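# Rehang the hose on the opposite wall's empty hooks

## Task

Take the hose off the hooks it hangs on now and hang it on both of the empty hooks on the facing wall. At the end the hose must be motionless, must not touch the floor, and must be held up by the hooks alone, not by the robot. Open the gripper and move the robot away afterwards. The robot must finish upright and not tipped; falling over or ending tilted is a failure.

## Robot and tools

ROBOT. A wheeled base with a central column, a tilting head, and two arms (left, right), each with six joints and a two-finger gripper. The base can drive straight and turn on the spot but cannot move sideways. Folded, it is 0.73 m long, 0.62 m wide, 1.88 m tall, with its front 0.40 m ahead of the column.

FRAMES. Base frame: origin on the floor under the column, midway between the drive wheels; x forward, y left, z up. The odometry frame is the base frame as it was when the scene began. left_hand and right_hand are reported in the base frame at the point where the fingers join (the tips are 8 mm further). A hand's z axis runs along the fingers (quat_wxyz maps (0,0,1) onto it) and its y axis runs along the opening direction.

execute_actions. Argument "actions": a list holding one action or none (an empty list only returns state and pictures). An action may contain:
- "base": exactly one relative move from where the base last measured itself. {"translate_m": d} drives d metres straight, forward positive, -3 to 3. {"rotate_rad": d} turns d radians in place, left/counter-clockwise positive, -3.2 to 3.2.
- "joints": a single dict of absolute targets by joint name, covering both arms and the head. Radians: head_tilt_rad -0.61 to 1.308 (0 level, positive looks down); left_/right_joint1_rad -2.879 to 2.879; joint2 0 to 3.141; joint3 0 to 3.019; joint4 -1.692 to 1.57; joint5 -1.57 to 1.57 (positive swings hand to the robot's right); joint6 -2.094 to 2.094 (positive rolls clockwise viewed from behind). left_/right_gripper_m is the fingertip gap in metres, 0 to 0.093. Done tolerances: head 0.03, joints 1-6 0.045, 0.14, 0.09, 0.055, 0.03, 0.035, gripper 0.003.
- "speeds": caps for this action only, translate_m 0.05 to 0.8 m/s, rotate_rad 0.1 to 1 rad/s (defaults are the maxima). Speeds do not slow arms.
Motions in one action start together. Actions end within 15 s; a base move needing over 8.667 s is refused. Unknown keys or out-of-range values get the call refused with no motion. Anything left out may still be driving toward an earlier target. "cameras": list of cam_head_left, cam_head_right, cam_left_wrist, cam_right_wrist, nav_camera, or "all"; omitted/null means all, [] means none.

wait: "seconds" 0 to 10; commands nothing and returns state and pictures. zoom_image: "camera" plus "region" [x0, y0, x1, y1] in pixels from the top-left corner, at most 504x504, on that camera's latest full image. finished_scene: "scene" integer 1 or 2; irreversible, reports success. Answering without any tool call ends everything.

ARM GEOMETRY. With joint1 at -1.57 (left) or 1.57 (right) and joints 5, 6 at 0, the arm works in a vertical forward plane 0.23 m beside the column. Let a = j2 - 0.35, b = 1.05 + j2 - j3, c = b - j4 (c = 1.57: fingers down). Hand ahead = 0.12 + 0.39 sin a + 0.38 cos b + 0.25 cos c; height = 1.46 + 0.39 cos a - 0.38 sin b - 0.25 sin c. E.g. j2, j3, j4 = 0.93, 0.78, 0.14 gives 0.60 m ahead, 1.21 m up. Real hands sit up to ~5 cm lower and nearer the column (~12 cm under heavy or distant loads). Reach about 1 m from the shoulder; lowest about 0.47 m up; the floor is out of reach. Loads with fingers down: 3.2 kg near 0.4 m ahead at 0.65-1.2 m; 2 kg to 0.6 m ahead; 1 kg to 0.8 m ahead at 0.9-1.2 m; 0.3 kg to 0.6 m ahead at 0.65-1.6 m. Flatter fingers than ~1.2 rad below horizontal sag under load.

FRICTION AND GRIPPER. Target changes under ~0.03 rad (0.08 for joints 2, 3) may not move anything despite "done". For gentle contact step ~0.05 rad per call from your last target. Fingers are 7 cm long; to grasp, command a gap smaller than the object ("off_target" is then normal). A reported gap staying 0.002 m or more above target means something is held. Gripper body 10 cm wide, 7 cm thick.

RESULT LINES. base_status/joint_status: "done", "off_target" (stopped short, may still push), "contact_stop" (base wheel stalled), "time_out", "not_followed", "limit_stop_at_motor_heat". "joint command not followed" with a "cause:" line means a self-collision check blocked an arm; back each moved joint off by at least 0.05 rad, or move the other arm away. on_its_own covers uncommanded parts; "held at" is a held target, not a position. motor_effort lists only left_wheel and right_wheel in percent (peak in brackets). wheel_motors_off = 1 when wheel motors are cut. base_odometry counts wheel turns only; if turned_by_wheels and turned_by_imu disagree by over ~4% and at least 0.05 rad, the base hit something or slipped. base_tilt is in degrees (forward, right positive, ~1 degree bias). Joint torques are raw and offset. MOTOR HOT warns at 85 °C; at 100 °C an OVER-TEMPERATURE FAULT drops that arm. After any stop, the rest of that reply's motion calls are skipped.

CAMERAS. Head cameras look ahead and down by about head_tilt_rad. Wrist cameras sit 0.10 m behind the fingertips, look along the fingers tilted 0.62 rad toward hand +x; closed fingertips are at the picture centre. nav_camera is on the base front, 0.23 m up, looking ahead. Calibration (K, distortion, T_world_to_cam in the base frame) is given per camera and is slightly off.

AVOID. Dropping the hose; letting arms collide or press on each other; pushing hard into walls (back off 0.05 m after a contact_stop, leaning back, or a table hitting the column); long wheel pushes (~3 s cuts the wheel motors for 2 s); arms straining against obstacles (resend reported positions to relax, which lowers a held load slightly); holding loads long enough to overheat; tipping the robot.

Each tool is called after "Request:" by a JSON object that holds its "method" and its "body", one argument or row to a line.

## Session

Request:
{"method": "execute_actions", "body": {
  "actions": []
}}

Scene clock: 0.00 s.
Joint torques (N m, as the arm reports them, + toward a larger angle): no reading
base_odometry: x=+0.000 y=+0.000 heading=+0.000 (m, m, rad; odometry frame)
turned_by_wheels: +0.000 (rad since the last result)
turned_by_imu: +0.000 (rad since the last result)
base_tilt: forward=-0.1 right=-0.2 (deg)
base_status: not commanded
joint_positions: head_tilt_rad=+0.868 left_joint1_rad=-1.578 left_joint2_rad=+0.855 left_joint3_rad=+0.424 left_joint4_rad=-0.952 left_joint5_rad=+0.048 left_joint6_rad=-0.037 left_gripper_m=+0.094 right_joint1_rad=+1.603 right_joint2_rad=+0.852 right_joint3_rad=+0.391 right_joint4_rad=-0.971 right_joint5_rad=+0.007 right_joint6_rad=+0.001 right_gripper_m=+0.094
joint_status: not commanded
wheel_motors_off: 0
motor_effort: left_wheel=+3 right_wheel=+2 (%)
left_hand: x=+0.1608 y=+0.2147 z=+1.2516 quat_wxyz=(+0.417, +0.024, -0.909, +0.016) (m; base frame)
right_hand: x=+0.1402 y=-0.2202 z=+1.2606 quat_wxyz=(+0.439, +0.014, -0.898, -0.006) (m; base frame)
pictures: cam_head_left, cam_head_right, cam_left_wrist, cam_right_wrist, nav_camera
camera_calibration (this result's frames):
cam_head_left: T_world_to_cam=[[-0.0536373, -0.998539, 0.00656689, 0.0212186], [-0.709965, 0.0335102, -0.703439, 1.12021], [0.702191, -0.0423929, -0.710725, 0.988137], [0, 0, 0, 1]] pos_world=[0.102586, 0.0255391, 1.49015]
cam_head_right: T_world_to_cam=[[-0.0600128, -0.997861, 0.0259243, -0.073686], [-0.71825, 0.0251319, -0.695331, 1.1087], [0.693192, -0.0603489, -0.718222, 1.00113], [0, 0, 0, 1]] pos_world=[0.0979241, -0.0409749, 1.49186]
cam_left_wrist: T_world_to_cam=[[0.0634558, -0.997864, 0.015527, 0.180695], [-0.0802457, 0.0104062, 0.996721, -1.23015], [-0.994753, -0.0644937, -0.079414, 0.39581], [0, 0, 0, 1]] pos_world=[0.283553, 0.218638, 1.25474]
cam_right_wrist: T_world_to_cam=[[0.02595, -0.999431, -0.0215587, -0.198864], [-0.0237346, -0.0221758, 0.999472, -1.25766], [-0.999381, -0.0254246, -0.0242965, 0.29164], [0, 0, 0, 1]] pos_world=[0.26677, -0.219226, 1.2598]
Images, in order (width x height): cam_head_left 896x504, cam_head_right 896x504, cam_left_wrist 504x504, cam_right_wrist 504x504, nav_camera 896x504.

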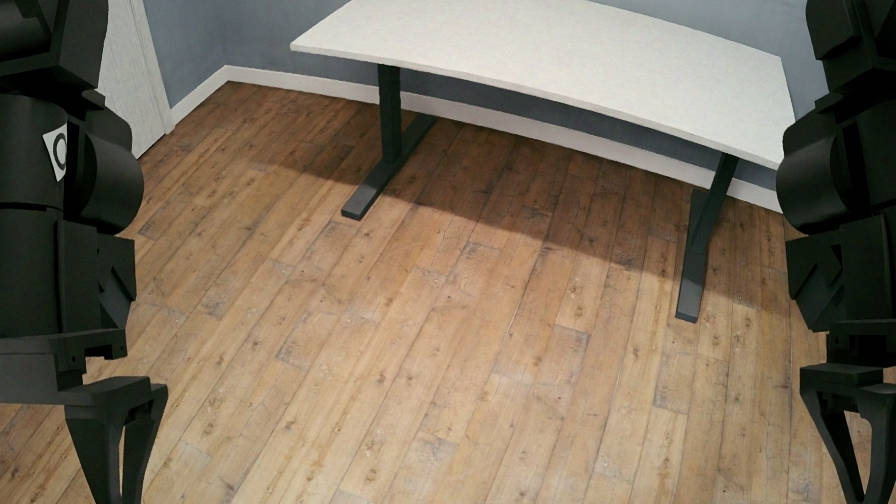

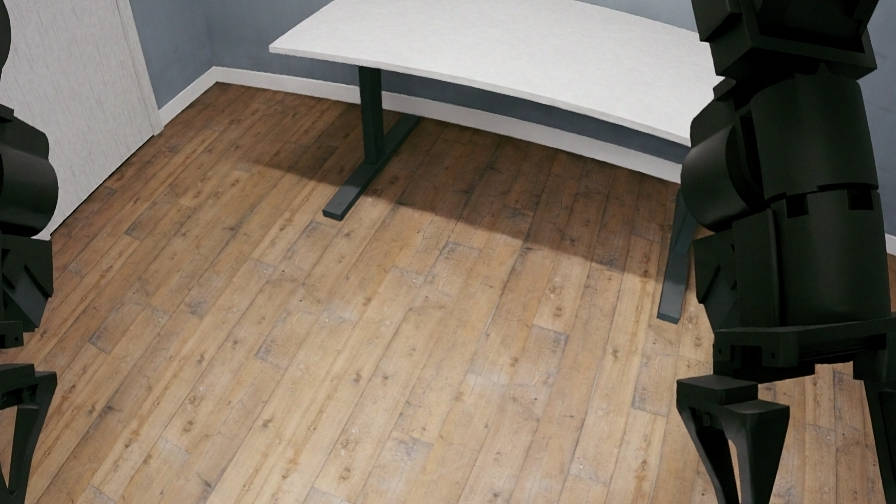

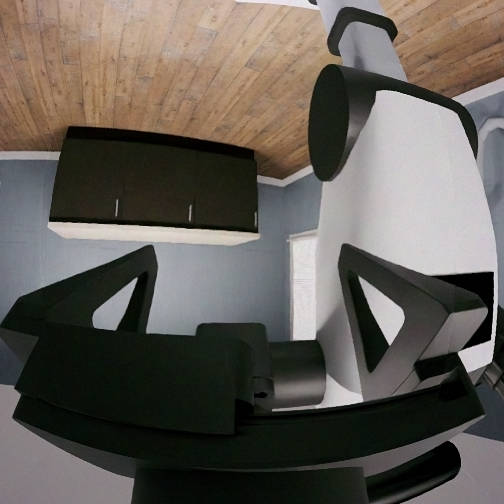

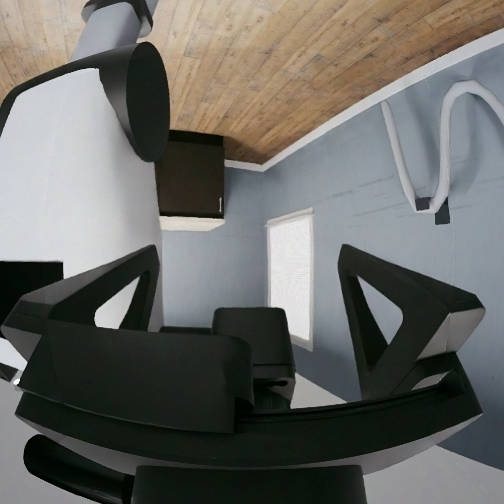

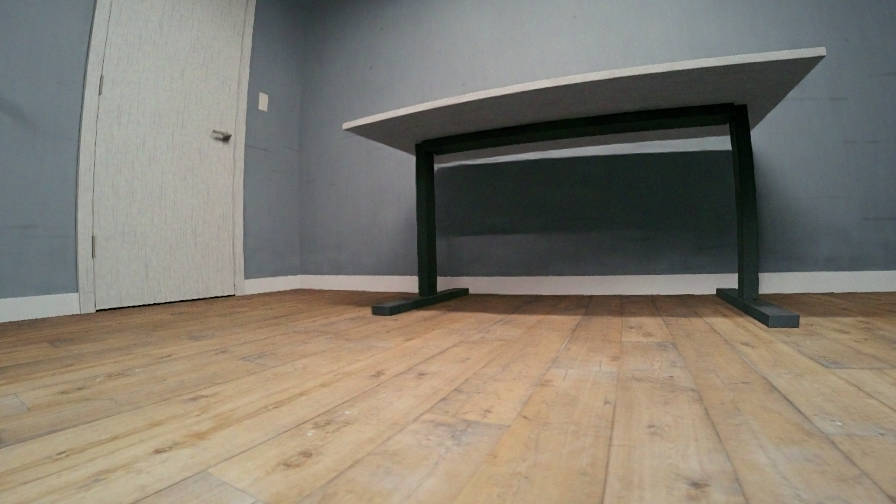

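Request:
{"method": "execute_actions", "body": {
  "actions": [
    {"base":{"rotate_rad":-2.01},"joints":{"head_tilt_rad":0.5,"left_joint1_rad":-1.28,"left_joint2_rad":1.3,"left_joint3_rad":1.26,"left_joint4_rad":-0.45,"left_joint5_rad":0.25,"left_joint6_rad":1.7,"right_joint1_rad":1.28,"right_joint2_rad":1.3,"right_joint3_rad":1.26,"right_joint4_rad":-0.45,"right_joint5_rad":-0.25,"right_joint6_rad":-1.7}}
  ],
  "cameras": ["cam_head_left","cam_head_right","nav_camera"]
}}

Scene clock: 5.77 s.
Joint torques (N m, as the arm reports them, + toward a larger angle): left_arm=[ -0.43 -17.3    5.2    1.08   0.21  -0.06] | right_arm=[ -1.41 -19.72   4.87   0.45  -0.11  -0.09]
base_odometry: x=+0.000 y=+0.000 heading=-2.010 (m, m, rad; odometry frame)
turned_by_wheels: -2.010 (rad since the last result)
turned_by_imu: -1.979 (rad since the last result)
base_tilt: forward=-0.1 right=-0.2 (deg)
base_status: done
joint_positions: head_tilt_rad=+0.518 left_joint1_rad=-1.273 left_joint2_rad=+1.304 left_joint3_rad=+1.259 left_joint4_rad=-0.458 left_joint5_rad=+0.247 left_joint6_rad=+1.692 left_gripper_m=+0.094 right_joint1_rad=+1.277 right_joint2_rad=+1.296 right_joint3_rad=+1.262 right_joint4_rad=-0.448 right_joint5_rad=-0.248 right_joint6_rad=-1.684 right_gripper_m=+0.094
joint_status: all done
wheel_motors_off: 0
motor_effort: left_wheel=+1(40) right_wheel=+0(45) (%)
left_hand: x=+0.6131 y=+0.3546 z=+1.1093 quat_wxyz=(-0.008, -0.700, -0.714, -0.019) (m; base frame)
right_hand: x=+0.6199 y=-0.3528 z=+1.1134 quat_wxyz=(-0.016, +0.699, -0.714, +0.025) (m; base frame)
pictures: cam_head_left, cam_head_right, nav_camera
camera_calibration (this result's frames):
cam_head_left: T_world_to_cam=[[-0.0526394, -0.998539, -0.012214, 0.0500912], [-0.425875, 0.0335102, -0.904161, 1.41512], [0.903249, -0.0423929, -0.427017, 0.541173], [0, 0, 0, 1]] pos_world=[0.116485, 0.0255391, 1.51119]
cam_head_right: T_world_to_cam=[[-0.0652631, -0.997861, 0.00378599, -0.0393304], [-0.436437, 0.0251319, -0.899384, 1.40885], [0.897365, -0.0603489, -0.437143, 0.558062], [0, 0, 0, 1]] pos_world=[0.111522, -0.0409749, 1.5112]
Images, in order (width x height): cam_head_left 896x504, cam_head_right 896x504, nav_camera 896x504.

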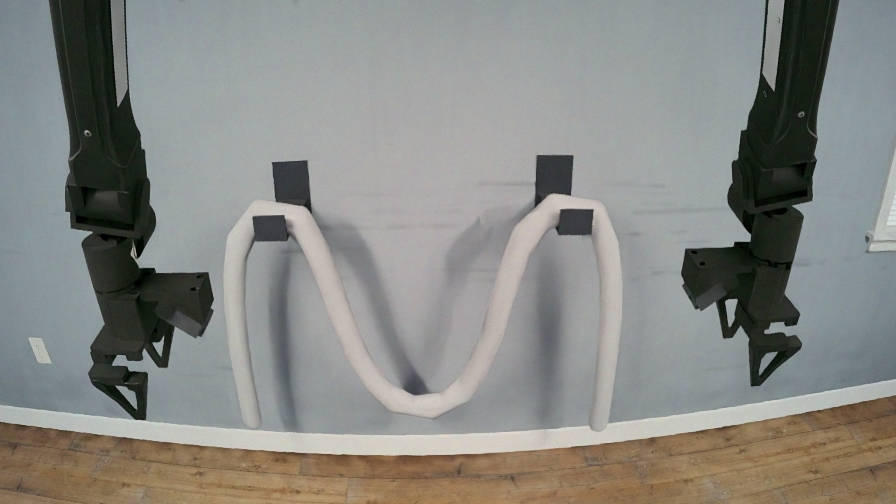

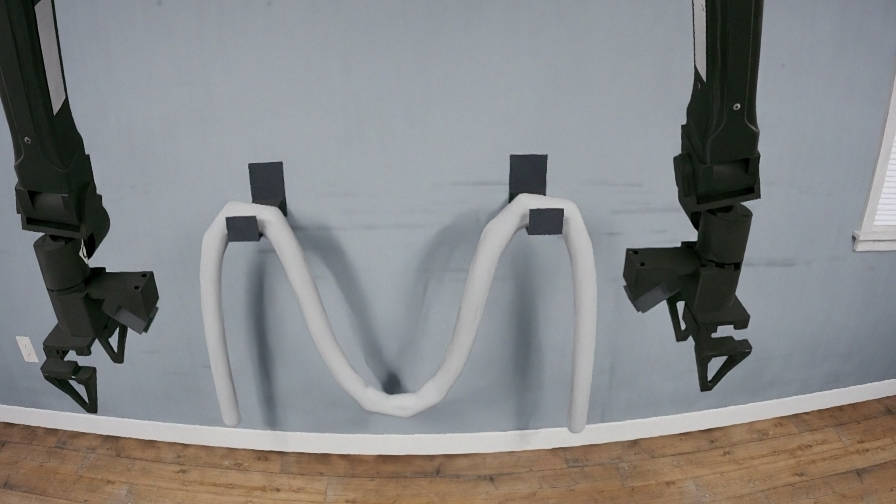

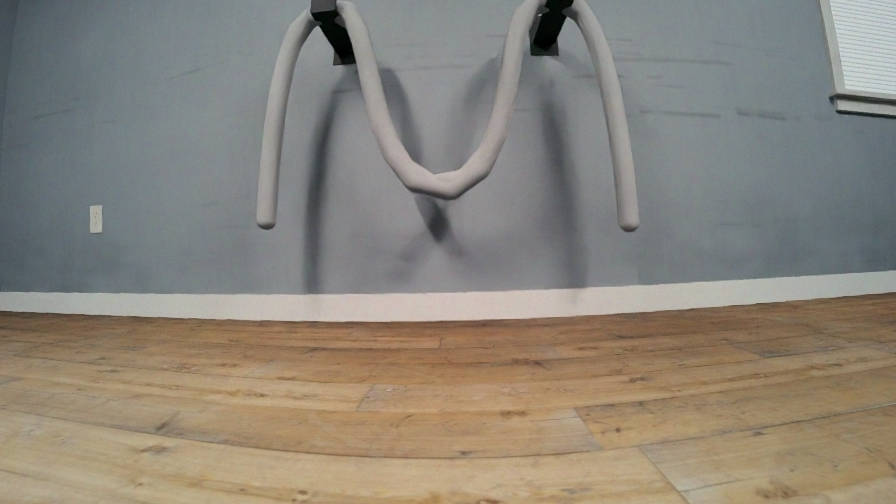

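Request:
{"method": "execute_actions", "body": {
  "actions": [
    {"base":{"translate_m":0.8},"joints":{"head_tilt_rad":0.9,"left_joint1_rad":-1.31,"left_joint5_rad":0.22,"right_joint1_rad":1.31,"right_joint5_rad":-0.22,"left_joint2_rad":1.42,"left_joint4_rad":-0.34,"right_joint2_rad":1.42,"right_joint4_rad":-0.35,"left_gripper_m":0.08,"right_gripper_m":0.08}}
  ],
  "cameras": ["cam_head_left","cam_left_wrist","cam_right_wrist"]
}}

Scene clock: 11.63 s.
Joint torques (N m, as the arm reports them, + toward a larger angle): left_arm=[ -0.25 -17.39   4.63   1.26  -0.03  -0.06] | right_arm=[ -1.73 -21.14   3.87   0.57   0.12  -0.09]
base_odometry: x=-0.340 y=-0.724 heading=-2.010 (m, m, rad; odometry frame)
turned_by_wheels: -0.001 (rad since the last result)
turned_by_imu: -0.008 (rad since the last result)
base_tilt: forward=+0.1 right=-0.2 (deg)
base_status: done
joint_positions: head_tilt_rad=+0.901 left_joint1_rad=-1.302 left_joint2_rad=+1.431 left_joint3_rad=+1.251 left_joint4_rad=-0.354 left_joint5_rad=+0.223 left_joint6_rad=+1.693 left_gripper_m=+0.080 right_joint1_rad=+1.307 right_joint2_rad=+1.433 right_joint3_rad=+1.257 right_joint4_rad=-0.353 right_joint5_rad=-0.223 right_joint6_rad=-1.685 right_gripper_m=+0.080
joint_status: all done
wheel_motors_off: 0
motor_effort: left_wheel=-2(49) right_wheel=+1(72) (%)
left_hand: x=+0.5842 y=+0.3528 z=+1.0451 quat_wxyz=(+0.002, -0.702, -0.712, -0.005) (m; base frame)
right_hand: x=+0.5876 y=-0.3511 z=+1.0447 quat_wxyz=(-0.001, +0.701, -0.713, +0.006) (m; base frame)
pictures: cam_head_left, cam_left_wrist, cam_right_wrist
camera_calibration (this result's frames):
cam_head_left: T_world_to_cam=[[-0.0533868, -0.998539, 0.00836265, 0.0184406], [-0.733165, 0.0335102, -0.679225, 1.08408], [0.677952, -0.0423929, -0.733883, 1.02501], [0, 0, 0, 1]] pos_world=[0.100884, 0.0255391, 1.48842]
cam_left_wrist: T_world_to_cam=[[-0.999907, -0.0128873, 0.00453911, 0.58007], [-0.00761668, 0.80155, 0.597879, -0.896488], [-0.0113434, 0.597788, -0.801574, 0.756062], [0, 0, 0, 1]] pos_world=[0.581764, 0.274091, 1.1394]
cam_right_wrist: T_world_to_cam=[[0.999778, -0.0153147, 0.0144722, -0.610227], [-0.0209373, -0.799285, 0.600587, -0.891916], [0.00236963, -0.600756, -0.799429, 0.749316], [0, 0, 0, 1]] pos_world=[0.589642, -0.272084, 1.14353]
Images, in order (width x height): cam_head_left 896x504, cam_left_wrist 504x504, cam_right_wrist 504x504.

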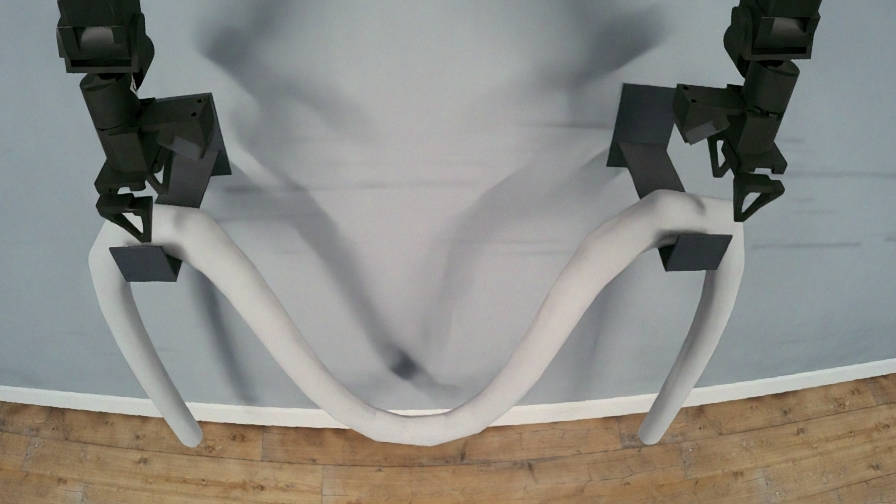

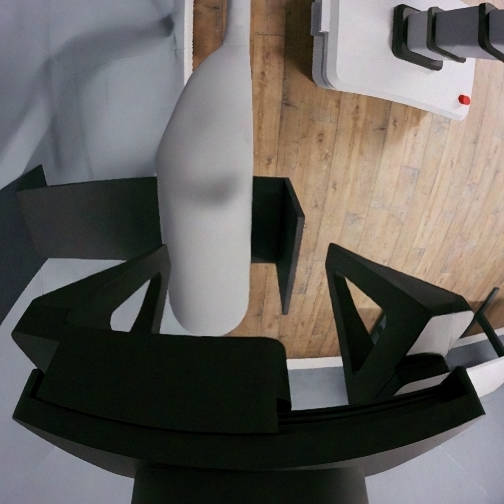

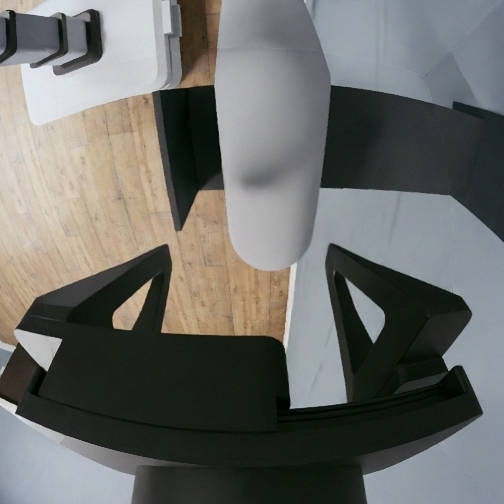

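Request:
{"method": "execute_actions", "body": {
  "actions": [
    {"base":{"translate_m":0.02},"joints":{"left_joint1_rad":-1.27,"left_joint5_rad":0.26,"left_joint6_rad":1.72,"right_joint1_rad":1.41,"right_joint5_rad":-0.14,"right_joint6_rad":-1.65,"left_joint2_rad":1.5,"left_joint3_rad":1.32,"left_joint4_rad":-0.31,"right_joint2_rad":1.47,"right_joint4_rad":-0.31}}
  ],
  "cameras": ["cam_left_wrist","cam_right_wrist"]
}}

Scene clock: 15.90 s.
Joint torques (N m, as the arm reports them, + toward a larger angle): left_arm=[  1.48 -16.21   4.31   1.29   0.22  -0.06] | right_arm=[ -1.45 -19.03   3.63   0.58   0.15   0.14]
base_odometry: x=-0.349 y=-0.742 heading=-2.011 (m, m, rad; odometry frame)
turned_by_wheels: +0.000 (rad since the last result)
turned_by_imu: +0.000 (rad since the last result)
base_tilt: forward=-0.1 right=-0.3 (deg)
base_status: done
joint_positions: head_tilt_rad=+0.902 left_joint1_rad=-1.280 left_joint2_rad=+1.488 left_joint3_rad=+1.317 left_joint4_rad=-0.321 left_joint5_rad=+0.257 left_joint6_rad=+1.713 left_gripper_m=+0.080 right_joint1_rad=+1.416 right_joint2_rad=+1.456 right_joint3_rad=+1.258 right_joint4_rad=-0.313 right_joint5_rad=-0.144 right_joint6_rad=-1.658 right_gripper_m=+0.080
joint_status: all done
wheel_motors_off: 0
motor_effort: left_wheel=+1(32) right_wheel=+1(43) (%)
left_hand: x=+0.6059 y=+0.3683 z=+1.0301 quat_wxyz=(-0.017, -0.709, -0.705, -0.018) (m; base frame)
right_hand: x=+0.5918 y=-0.2989 z=+1.0247 quat_wxyz=(-0.009, +0.711, -0.703, +0.003) (m; base frame)
pictures: cam_left_wrist, cam_right_wrist
camera_calibration (this result's frames):
cam_left_wrist: T_world_to_cam=[[-0.999167, 0.00670344, -0.0402416, 0.640534], [-0.0183807, 0.806645, 0.590751, -0.88783], [0.0364207, 0.590998, -0.80585, 0.712958], [0, 0, 0, 1]] pos_world=[0.597716, 0.290513, 1.1248]
cam_right_wrist: T_world_to_cam=[[0.999622, 0.0143675, 0.0234247, -0.613601], [-0.0021818, -0.808246, 0.588841, -0.839841], [0.0273931, -0.58867, -0.807909, 0.76223], [0, 0, 0, 1]] pos_world=[0.590657, -0.22128, 1.12472]
Images, in order (width x height): cam_left_wrist 504x504, cam_right_wrist 504x504.

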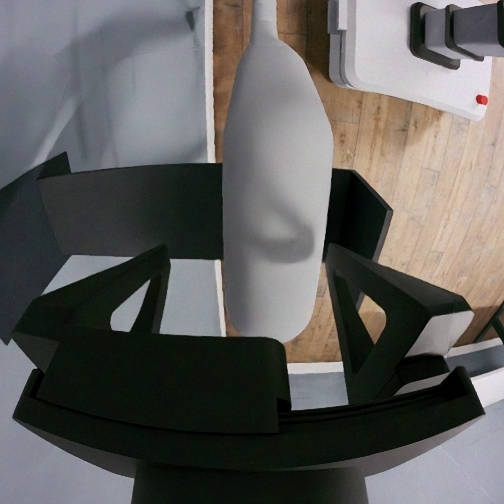

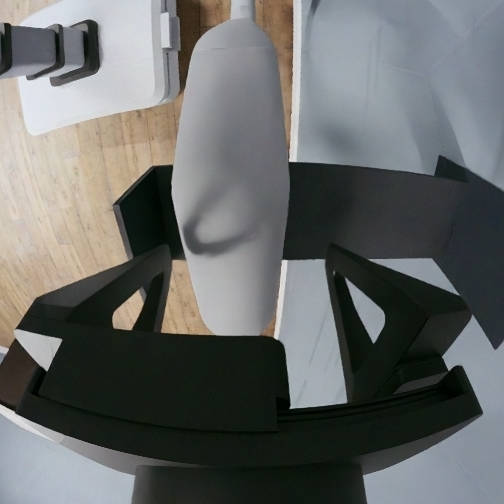

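Request:
{"method": "execute_actions", "body": {
  "actions": [
    {"joints":{"left_joint2_rad":1.58,"left_joint4_rad":-0.245,"right_joint2_rad":1.55,"right_joint3_rad":1.28,"right_joint4_rad":-0.24}}
  ],
  "cameras": []
}}

Request:
{"method": "execute_actions", "body": {
  "actions": [
    {"joints":{"left_joint2_rad":1.67,"left_joint3_rad":1.37,"left_joint4_rad":-0.2,"right_joint2_rad":1.63,"right_joint3_rad":1.33,"right_joint4_rad":-0.21,"left_gripper_m":0.07,"right_gripper_m":0.07}}
  ],
  "cameras": ["cam_head_left","cam_left_wrist","cam_right_wrist"]
}}

Scene clock: 19.40 s.
Joint torques (N m, as the arm reports them, + toward a larger angle): left_arm=[  1.05 -15.2    3.81   1.22   0.07  -0.09] | right_arm=[ -1.48 -18.87   3.8    0.5    0.15   0.16]
base_odometry: x=-0.349 y=-0.742 heading=-2.011 (m, m, rad; odometry frame)
turned_by_wheels: +0.000 (rad since the last result)
turned_by_imu: +0.000 (rad since the last result)
base_tilt: forward=+0.1 right=-0.2 (deg)
base_status: not commanded
joint_positions: head_tilt_rad=+0.902 left_joint1_rad=-1.273 left_joint2_rad=+1.559 left_joint3_rad=+1.314 left_joint4_rad=-0.255 left_joint5_rad=+0.261 left_joint6_rad=+1.715 left_gripper_m=+0.080 right_joint1_rad=+1.416 right_joint2_rad=+1.537 right_joint3_rad=+1.268 right_joint4_rad=-0.241 right_joint5_rad=-0.144 right_joint6_rad=-1.659 right_gripper_m=+0.080
joint_status: all done
wheel_motors_off: 0
motor_effort: left_wheel=-1(4) right_wheel=-1(3) (%)
left_hand: x=+0.5869 y=+0.3775 z=+0.9978 quat_wxyz=(-0.014, -0.708, -0.706, -0.015) (m; base frame)
right_hand: x=+0.5788 y=-0.3027 z=+0.9888 quat_wxyz=(-0.010, +0.712, -0.703, +0.004) (m; base frame)
pictures: none
No camera images: the call's "cameras" was empty. Leave "cameras" out to get every camera's image.

Scene clock: 20.10 s.
Joint torques (N m, as the arm reports them, + toward a larger angle): left_arm=[  1.28 -15.16   2.46   1.03   0.03  -0.1 ] | right_arm=[ -1.59 -18.45   3.41   0.61   0.13   0.16]
base_odometry: x=-0.349 y=-0.742 heading=-2.011 (m, m, rad; odometry frame)
turned_by_wheels: +0.000 (rad since the last result)
turned_by_imu: +0.000 (rad since the last result)
base_tilt: forward=+0.0 right=-0.3 (deg)
base_status: not commanded
joint_positions: head_tilt_rad=+0.902 left_joint1_rad=-1.273 left_joint2_rad=+1.643 left_joint3_rad=+1.378 left_joint4_rad=-0.206 left_joint5_rad=+0.262 left_joint6_rad=+1.717 left_gripper_m=+0.070 right_joint1_rad=+1.415 right_joint2_rad=+1.608 right_joint3_rad=+1.323 right_joint4_rad=-0.213 right_joint5_rad=-0.144 right_joint6_rad=-1.660 right_gripper_m=+0.070
joint_status: all done
wheel_motors_off: 0
motor_effort: left_wheel=-1(3) right_wheel=+1(1) (%)
left_hand: x=+0.5953 y=+0.3872 z=+0.9663 quat_wxyz=(-0.023, -0.711, -0.702, -0.026) (m; base frame)
right_hand: x=+0.5842 y=-0.3072 z=+0.9618 quat_wxyz=(-0.013, +0.712, -0.702, +0.008) (m; base frame)
pictures: cam_head_left, cam_left_wrist, cam_right_wrist
camera_calibration (this result's frames):
cam_head_left: T_world_to_cam=[[-0.0533846, -0.998539, 0.00837706, 0.0184182], [-0.733348, 0.0335102, -0.679027, 1.08378], [0.677754, -0.0423929, -0.734066, 1.0253], [0, 0, 0, 1]] pos_world=[0.10087, 0.0255391, 1.4884]
cam_left_wrist: T_world_to_cam=[[-0.998105, 0.0128303, -0.0601807, 0.64349], [-0.0254395, 0.804483, 0.59343, -0.863072], [0.0560283, 0.593836, -0.802633, 0.634864], [0, 0, 0, 1]] pos_world=[0.584745, 0.309065, 1.06046]
cam_right_wrist: T_world_to_cam=[[0.999214, 0.0177575, 0.0354372, -0.614708], [-0.00658401, -0.807258, 0.590162, -0.807867], [0.0390868, -0.589932, -0.806506, 0.698158], [0, 0, 0, 1]] pos_world=[0.581617, -0.229376, 1.06163]
Images, in order (width x height): cam_head_left 896x504, cam_left_wrist 504x504, cam_right_wrist 504x504.

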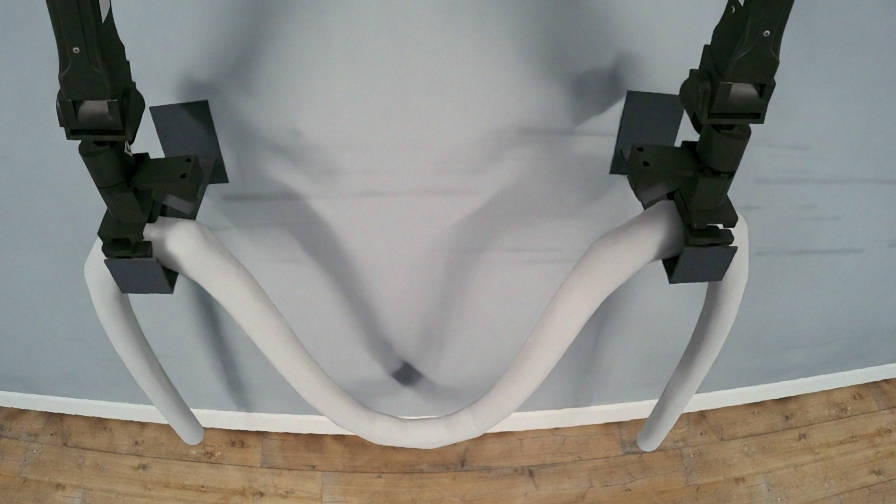

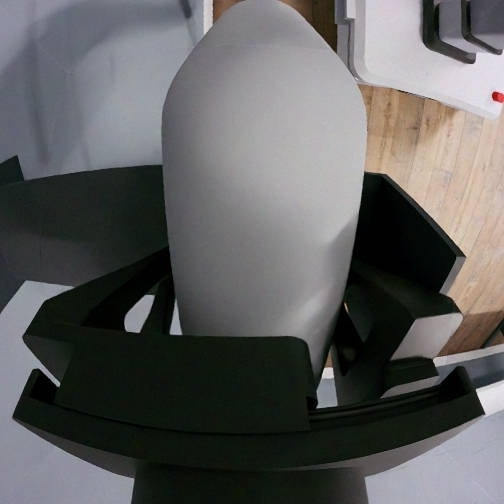

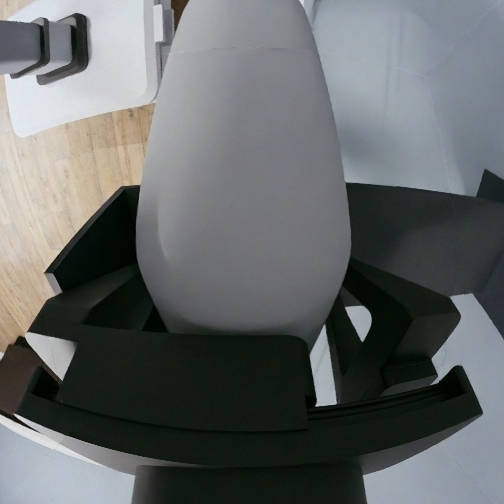

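Request:
{"method": "execute_actions", "body": {
  "actions": [
    {"joints":{"left_gripper_m":0.02,"right_gripper_m":0.02}}
  ],
  "cameras": []
}}

Request:
{"method": "execute_actions", "body": {
  "actions": [
    {"joints":{"left_joint1_rad":-1.18,"left_joint5_rad":0.3,"left_joint2_rad":1.33,"left_joint3_rad":1.28,"left_joint4_rad":-0.42,"right_joint1_rad":1.33,"right_joint5_rad":-0.18,"right_joint2_rad":1.3,"right_joint3_rad":1.28,"right_joint4_rad":-0.45}}
  ],
  "cameras": ["cam_head_left"]
}}

Request:
{"method": "execute_actions", "body": {
  "actions": [
    {"base":{"translate_m":-0.45},"speeds":{"translate_m":0.4}}
  ],
  "cameras": ["cam_head_left"]
}}

Request:
{"method": "execute_actions", "body": {
  "actions": [
    {"base":{"rotate_rad":-3.0},"joints":{"head_tilt_rad":0.6,"left_joint1_rad":-1.25,"left_joint5_rad":0.27,"right_joint1_rad":1.25,"right_joint5_rad":-0.26,"right_joint6_rad":-1.71,"right_joint2_rad":1.33,"right_joint4_rad":-0.42}}
  ],
  "cameras": ["cam_head_left","nav_camera"]
}}

Scene clock: 25.20 s.
Joint torques (N m, as the arm reports them, + toward a larger angle): left_arm=[  1.2  -14.93   2.73   1.08   0.04  -0.1 ] | right_arm=[ -1.35 -18.57   3.34   0.74   0.12   0.17]
base_odometry: x=-0.349 y=-0.742 heading=-2.011 (m, m, rad; odometry frame)
turned_by_wheels: +0.000 (rad since the last result)
turned_by_imu: +0.000 (rad since the last result)
base_tilt: forward=+0.0 right=-0.2 (deg)
base_status: not commanded
joint_positions: head_tilt_rad=+0.902 left_joint1_rad=-1.273 left_joint2_rad=+1.643 left_joint3_rad=+1.374 left_joint4_rad=-0.206 left_joint5_rad=+0.262 left_joint6_rad=+1.717 left_gripper_m=+0.057 right_joint1_rad=+1.415 right_joint2_rad=+1.608 right_joint3_rad=+1.323 right_joint4_rad=-0.216 right_joint5_rad=-0.144 right_joint6_rad=-1.660 right_gripper_m=+0.057
joint_status: left_gripper_m off_target (ended at +0.057, target +0.020); right_gripper_m off_target (ended at +0.057, target +0.020)
wheel_motors_off: 0
motor_effort: left_wheel=-3(2) right_wheel=+2(2) (%)
left_hand: x=+0.5930 y=+0.3870 z=+0.9658 quat_wxyz=(-0.021, -0.711, -0.703, -0.025) (m; base frame)
right_hand: x=+0.5836 y=-0.3076 z=+0.9618 quat_wxyz=(-0.012, +0.712, -0.702, +0.008) (m; base frame)
pictures: none
No camera images: the call's "cameras" was empty. Leave "cameras" out to get every camera's image.

Scene clock: 26.50 s.
Joint torques (N m, as the arm reports them, + toward a larger angle): left_arm=[  2.11 -18.5    5.75   0.24   0.01  -0.14] | right_arm=[ -1.94 -23.4    5.3    0.36   0.22   0.18]
base_odometry: x=-0.349 y=-0.742 heading=-2.011 (m, m, rad; odometry frame)
turned_by_wheels: +0.000 (rad since the last result)
turned_by_imu: +0.000 (rad since the last result)
base_tilt: forward=-0.1 right=-0.2 (deg)
base_status: not commanded
joint_positions: head_tilt_rad=+0.902 left_joint1_rad=-1.194 left_joint2_rad=+1.355 left_joint3_rad=+1.268 left_joint4_rad=-0.409 left_joint5_rad=+0.302 left_joint6_rad=+1.726 left_gripper_m=+0.057 right_joint1_rad=+1.336 right_joint2_rad=+1.329 right_joint3_rad=+1.272 right_joint4_rad=-0.448 right_joint5_rad=-0.186 right_joint6_rad=-1.663 right_gripper_m=+0.057
joint_status: all done
wheel_motors_off: 0
motor_effort: left_wheel=-2(5) right_wheel=+0(2) (%)
left_hand: x=+0.6058 y=+0.3967 z=+1.0966 quat_wxyz=(-0.007, -0.699, -0.715, -0.029) (m; base frame)
right_hand: x=+0.6159 y=-0.3321 z=+1.0932 quat_wxyz=(-0.003, +0.699, -0.714, +0.017) (m; base frame)
pictures: cam_head_left
camera_calibration (this result's frames):
cam_head_left: T_world_to_cam=[[-0.0533846, -0.998539, 0.00837707, 0.0184182], [-0.733348, 0.0335102, -0.679027, 1.08378], [0.677754, -0.0423929, -0.734066, 1.0253], [0, 0, 0, 1]] pos_world=[0.10087, 0.0255391, 1.4884]
Images, in order (width x height): cam_head_left 896x504.

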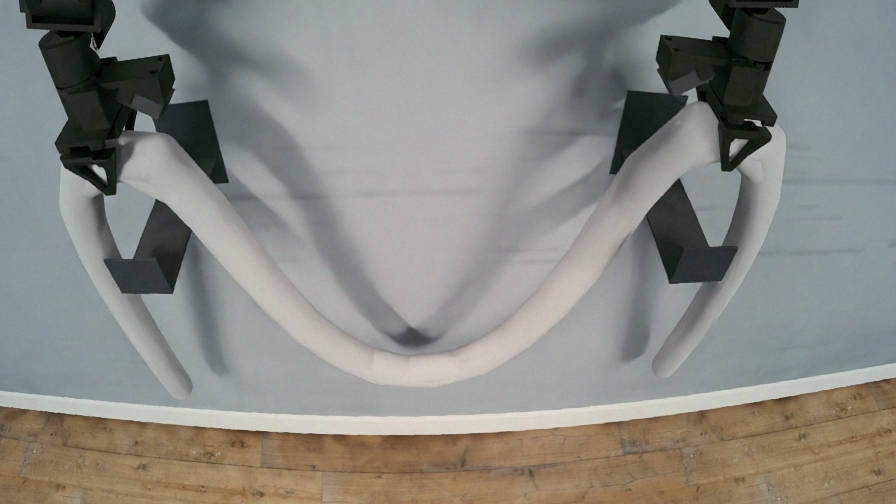

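Scene clock: 29.03 s.
Joint torques (N m, as the arm reports them, + toward a larger angle): left_arm=[  1.91 -18.46   6.11   0.25   0.02  -0.16] | right_arm=[ -1.75 -23.04   5.29   0.51   0.21   0.19]
base_odometry: x=-0.157 y=-0.335 heading=-2.012 (m, m, rad; odometry frame)
turned_by_wheels: -0.002 (rad since the last result)
turned_by_imu: -0.002 (rad since the last result)
base_tilt: forward=-0.1 right=-0.1 (deg)
base_status: done
joint_positions: head_tilt_rad=+0.902 left_joint1_rad=-1.194 left_joint2_rad=+1.357 left_joint3_rad=+1.264 left_joint4_rad=-0.409 left_joint5_rad=+0.302 left_joint6_rad=+1.725 left_gripper_m=+0.057 right_joint1_rad=+1.336 right_joint2_rad=+1.330 right_joint3_rad=+1.272 right_joint4_rad=-0.450 right_joint5_rad=-0.186 right_joint6_rad=-1.663 right_gripper_m=+0.057
joint_status: not commanded
wheel_motors_off: 0
motor_effort: left_wheel=-1(36) right_wheel=+1(48) (%)
left_hand: x=+0.6034 y=+0.3966 z=+1.0955 quat_wxyz=(-0.006, -0.698, -0.715, -0.028) (m; base frame)
right_hand: x=+0.6151 y=-0.3319 z=+1.0928 quat_wxyz=(-0.002, +0.699, -0.715, +0.016) (m; base frame)
pictures: cam_head_left
camera_calibration (this result's frames):
cam_head_left: T_world_to_cam=[[-0.0533837, -0.998539, 0.00838267, 0.0184096], [-0.73342, 0.0335102, -0.67895, 1.08367], [0.677677, -0.0423929, -0.734137, 1.02542], [0, 0, 0, 1]] pos_world=[0.100864, 0.0255391, 1.4884]
Images, in order (width x height): cam_head_left 896x504.

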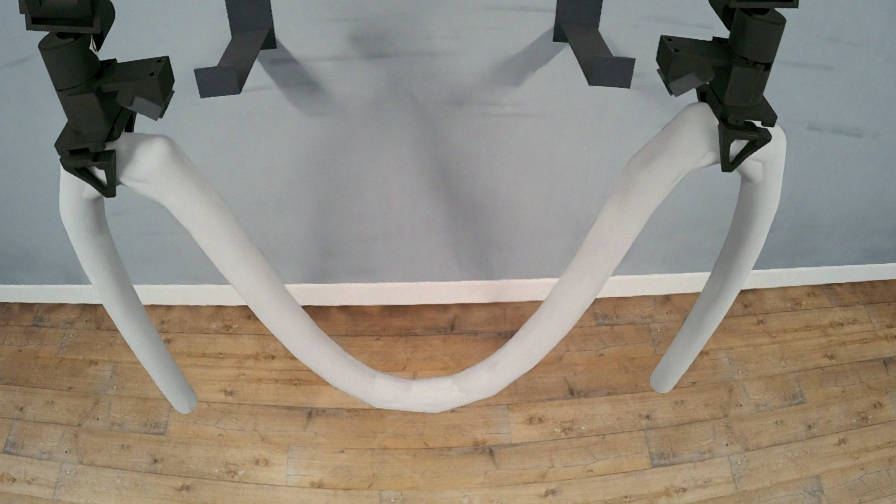

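Scene clock: 33.37 s.
Joint torques (N m, as the arm reports them, + toward a larger angle): left_arm=[  0.55 -19.13   6.     0.25   0.12  -0.15] | right_arm=[ -2.69 -22.63   5.15   0.53   0.09  -0.04]
base_odometry: x=-0.157 y=-0.335 heading=+1.271 (m, m, rad; odometry frame)
turned_by_wheels: -3.000 (rad since the last result)
turned_by_imu: -2.951 (rad since the last result)
base_tilt: forward=+0.0 right=-0.1 (deg)
base_status: done
joint_positions: head_tilt_rad=+0.617 left_joint1_rad=-1.257 left_joint2_rad=+1.357 left_joint3_rad=+1.264 left_joint4_rad=-0.409 left_joint5_rad=+0.269 left_joint6_rad=+1.723 left_gripper_m=+0.057 right_joint1_rad=+1.256 right_joint2_rad=+1.357 right_joint3_rad=+1.272 right_joint4_rad=-0.421 right_joint5_rad=-0.262 right_joint6_rad=-1.702 right_gripper_m=+0.057
joint_status: all done
wheel_motors_off: 0
motor_effort: left_wheel=+0(50) right_wheel=+0(52) (%)
left_hand: x=+0.6072 y=+0.3658 z=+1.0869 quat_wxyz=(-0.012, -0.708, -0.706, -0.018) (m; base frame)
right_hand: x=+0.6086 y=-0.3684 z=+1.0884 quat_wxyz=(-0.008, +0.700, -0.714, +0.018) (m; base frame)
pictures: cam_head_left, nav_camera
camera_calibration (this result's frames):
cam_head_left: T_world_to_cam=[[-0.0535912, -0.998539, -0.00693303, 0.0420061], [-0.51345, 0.0335102, -0.857465, 1.34758], [0.856445, -0.0423929, -0.514495, 0.67823], [0, 0, 0, 1]] pos_world=[0.1133, 0.0255391, 1.50474]
Images, in order (width x height): cam_head_left 896x504, nav_camera 896x504.

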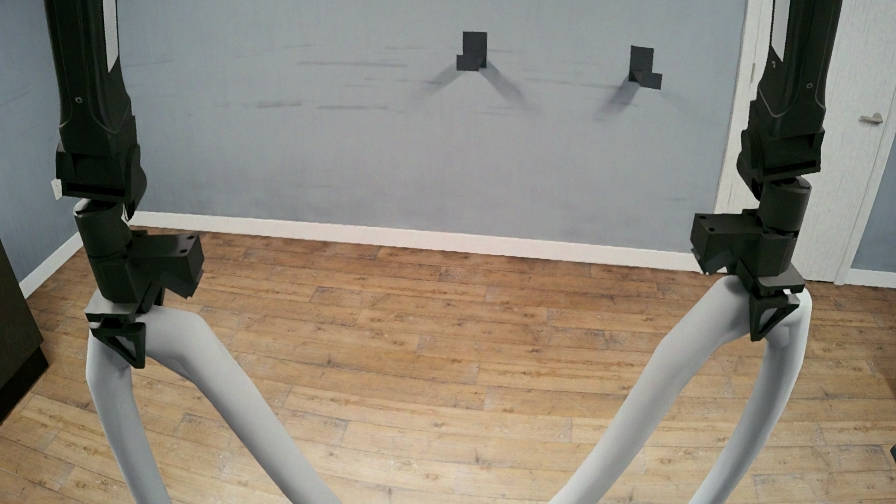

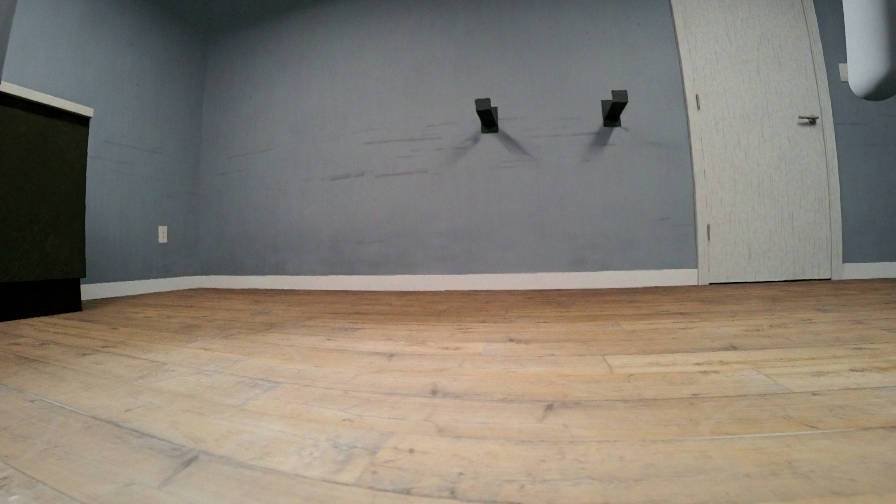

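Request:
{"method": "execute_actions", "body": {
  "actions": [
    {"base":{"rotate_rad":-0.265}}
  ],
  "cameras": []
}}

Request:
{"method": "execute_actions", "body": {
  "actions": [
    {"base":{"translate_m":1.1}}
  ],
  "cameras": ["cam_head_left","nav_camera"]
}}

Scene clock: 37.37 s.
Joint torques (N m, as the arm reports them, + toward a larger angle): left_arm=[  1.35 -18.84   6.04   0.16   0.11  -0.14] | right_arm=[ -2.71 -22.52   5.12   0.52   0.09  -0.02]
base_odometry: x=-0.157 y=-0.335 heading=+1.006 (m, m, rad; odometry frame)
turned_by_wheels: -0.265 (rad since the last result)
turned_by_imu: -0.262 (rad since the last result)
base_tilt: forward=+0.0 right=-0.3 (deg)
base_status: done
joint_positions: head_tilt_rad=+0.617 left_joint1_rad=-1.258 left_joint2_rad=+1.357 left_joint3_rad=+1.264 left_joint4_rad=-0.409 left_joint5_rad=+0.270 left_joint6_rad=+1.723 left_gripper_m=+0.057 right_joint1_rad=+1.258 right_joint2_rad=+1.358 right_joint3_rad=+1.272 right_joint4_rad=-0.421 right_joint5_rad=-0.262 right_joint6_rad=-1.702 right_gripper_m=+0.057
joint_status: not commanded
wheel_motors_off: 0
motor_effort: left_wheel=+0(27) right_wheel=+0(39) (%)
left_hand: x=+0.6073 y=+0.3653 z=+1.0868 quat_wxyz=(-0.012, -0.708, -0.706, -0.017) (m; base frame)
right_hand: x=+0.6086 y=-0.3673 z=+1.0879 quat_wxyz=(-0.008, +0.700, -0.713, +0.018) (m; base frame)
pictures: none
No camera images: the call's "cameras" was empty. Leave "cameras" out to get every camera's image.

Scene clock: 40.77 s.
Joint torques (N m, as the arm reports them, + toward a larger angle): left_arm=[  0.78 -18.6    6.22   0.27   0.1   -0.14] | right_arm=[ -2.53 -22.4    5.14   0.53   0.08  -0.04]
base_odometry: x=+0.432 y=+0.594 heading=+1.005 (m, m, rad; odometry frame)
turned_by_wheels: -0.001 (rad since the last result)
turned_by_imu: -0.008 (rad since the last result)
base_tilt: forward=+0.0 right=-0.3 (deg)
base_status: done
joint_positions: head_tilt_rad=+0.617 left_joint1_rad=-1.258 left_joint2_rad=+1.358 left_joint3_rad=+1.262 left_joint4_rad=-0.410 left_joint5_rad=+0.270 left_joint6_rad=+1.723 left_gripper_m=+0.057 right_joint1_rad=+1.260 right_joint2_rad=+1.358 right_joint3_rad=+1.272 right_joint4_rad=-0.421 right_joint5_rad=-0.262 right_joint6_rad=-1.702 right_gripper_m=+0.057
joint_status: not commanded
wheel_motors_off: 0
motor_effort: left_wheel=-3(50) right_wheel=+1(70) (%)
left_hand: x=+0.6054 y=+0.3652 z=+1.0859 quat_wxyz=(-0.011, -0.708, -0.706, -0.015) (m; base frame)
right_hand: x=+0.6086 y=-0.3664 z=+1.0876 quat_wxyz=(-0.009, +0.701, -0.713, +0.017) (m; base frame)
pictures: cam_head_left, nav_camera
camera_calibration (this result's frames):
cam_head_left: T_world_to_cam=[[-0.0535864, -0.998539, -0.00697002, 0.0420628], [-0.512858, 0.0335102, -0.857819, 1.3481], [0.8568, -0.0423929, -0.513904, 0.677302], [0, 0, 0, 1]] pos_world=[0.113324, 0.0255391, 1.50479]
Images, in order (width x height): cam_head_left 896x504, nav_camera 896x504.

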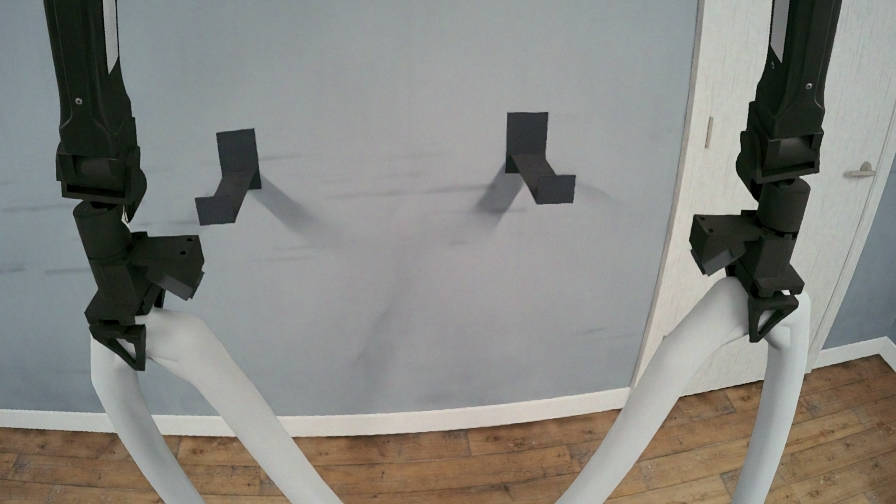

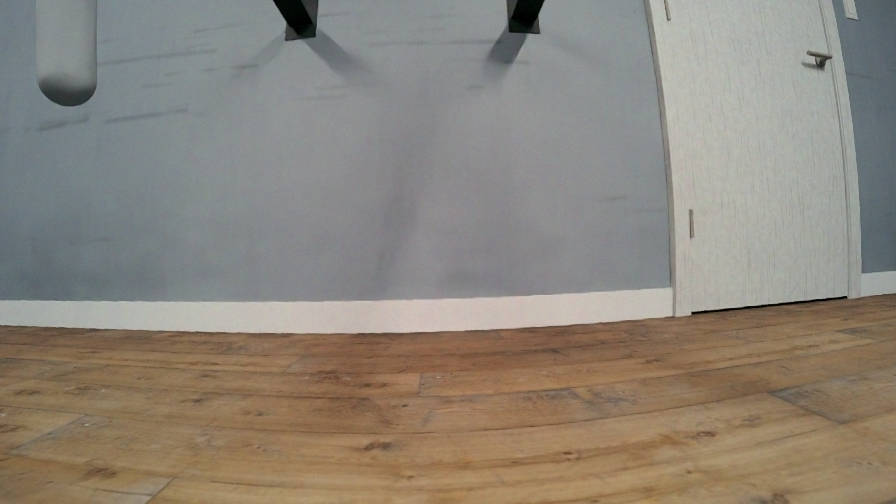

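Request:
{"method": "execute_actions", "body": {
  "actions": [
    {"base":{"rotate_rad":0.087}}
  ],
  "cameras": []
}}

Request:
{"method": "execute_actions", "body": {
  "actions": [
    {"base":{"translate_m":0.48},"speeds":{"translate_m":0.4},"joints":{"head_tilt_rad":0.85}}
  ],
  "cameras": ["cam_head_left","cam_left_wrist","cam_right_wrist"]
}}

Scene clock: 43.40 s.
Joint torques (N m, as the arm reports them, + toward a larger angle): left_arm=[  0.55 -18.93   6.18   0.27   0.12  -0.14] | right_arm=[ -2.9  -22.92   5.09   0.46   0.07  -0.02]
base_odometry: x=+0.432 y=+0.594 heading=+1.091 (m, m, rad; odometry frame)
turned_by_wheels: +0.086 (rad since the last result)
turned_by_imu: +0.082 (rad since the last result)
base_tilt: forward=+0.1 right=-0.2 (deg)
base_status: done
joint_positions: head_tilt_rad=+0.617 left_joint1_rad=-1.258 left_joint2_rad=+1.359 left_joint3_rad=+1.262 left_joint4_rad=-0.410 left_joint5_rad=+0.270 left_joint6_rad=+1.723 left_gripper_m=+0.057 right_joint1_rad=+1.265 right_joint2_rad=+1.359 right_joint3_rad=+1.272 right_joint4_rad=-0.421 right_joint5_rad=-0.262 right_joint6_rad=-1.702 right_gripper_m=+0.057
joint_status: not commanded
wheel_motors_off: 0
motor_effort: left_wheel=+1(45) right_wheel=+0(58) (%)
left_hand: x=+0.6051 y=+0.3650 z=+1.0855 quat_wxyz=(-0.011, -0.708, -0.706, -0.015) (m; base frame)
right_hand: x=+0.6085 y=-0.3636 z=+1.0864 quat_wxyz=(-0.010, +0.701, -0.712, +0.015) (m; base frame)
pictures: none
No camera images: the call's "cameras" was empty. Leave "cameras" out to get every camera's image.

Scene clock: 45.97 s.
Joint torques (N m, as the arm reports them, + toward a larger angle): left_arm=[  1.26 -19.49   6.02   0.36   0.11  -0.14] | right_arm=[ -3.09 -22.89   5.15   0.52   0.07  -0.03]
base_odometry: x=+0.653 y=+1.020 heading=+1.092 (m, m, rad; odometry frame)
turned_by_wheels: +0.001 (rad since the last result)
turned_by_imu: +0.010 (rad since the last result)
base_tilt: forward=+0.1 right=-0.3 (deg)
base_status: done
joint_positions: head_tilt_rad=+0.852 left_joint1_rad=-1.258 left_joint2_rad=+1.359 left_joint3_rad=+1.263 left_joint4_rad=-0.410 left_joint5_rad=+0.270 left_joint6_rad=+1.723 left_gripper_m=+0.057 right_joint1_rad=+1.264 right_joint2_rad=+1.359 right_joint3_rad=+1.271 right_joint4_rad=-0.419 right_joint5_rad=-0.262 right_joint6_rad=-1.702 right_gripper_m=+0.057
joint_status: all done
wheel_motors_off: 0
motor_effort: left_wheel=+1(56) right_wheel=+0(49) (%)
left_hand: x=+0.6053 y=+0.3651 z=+1.0855 quat_wxyz=(-0.011, -0.708, -0.706, -0.015) (m; base frame)
right_hand: x=+0.6079 y=-0.3640 z=+1.0861 quat_wxyz=(-0.009, +0.701, -0.713, +0.015) (m; base frame)
pictures: cam_head_left, cam_left_wrist, cam_right_wrist
camera_calibration (this result's frames):
cam_head_left: T_world_to_cam=[[-0.0537361, -0.998539, 0.00570227, 0.022555], [-0.698545, 0.0335102, -0.714781, 1.1371], [0.713546, -0.0423929, -0.699325, 0.970013], [0, 0, 0, 1]] pos_world=[0.103381, 0.0255391, 1.49101]
cam_left_wrist: T_world_to_cam=[[-0.999599, 0.00327204, -0.0281437, 0.630564], [-0.0141047, 0.804015, 0.594441, -0.92354], [0.024573, 0.5946, -0.803646, 0.763031], [0, 0, 0, 1]] pos_world=[0.598535, 0.28678, 1.17994]
cam_right_wrist: T_world_to_cam=[[0.999114, -0.0134598, 0.0398685, -0.657852], [-0.034758, -0.79802, 0.601628, -0.918991], [0.0237181, -0.602481, -0.797781, 0.759249], [0, 0, 0, 1]] pos_world=[0.607319, -0.284795, 1.18483]
Images, in order (width x height): cam_head_left 896x504, cam_left_wrist 504x504, cam_right_wrist 504x504.

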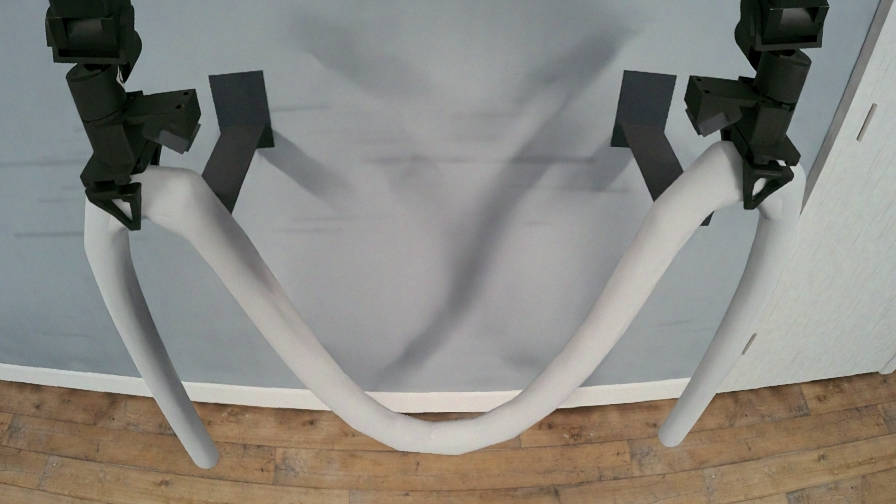

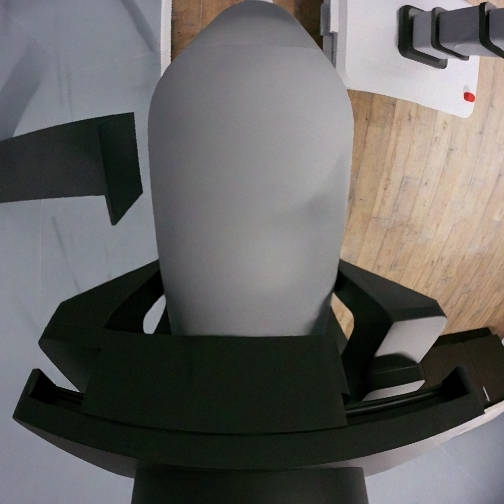

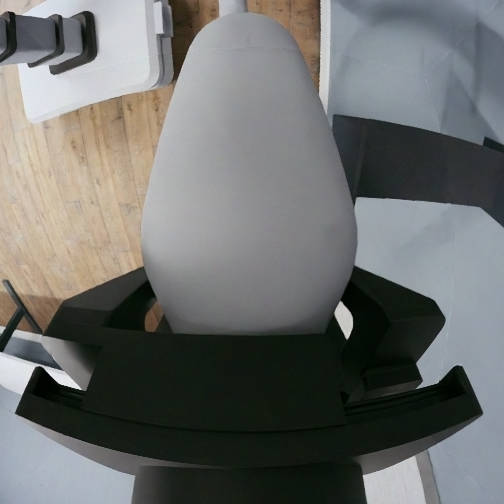

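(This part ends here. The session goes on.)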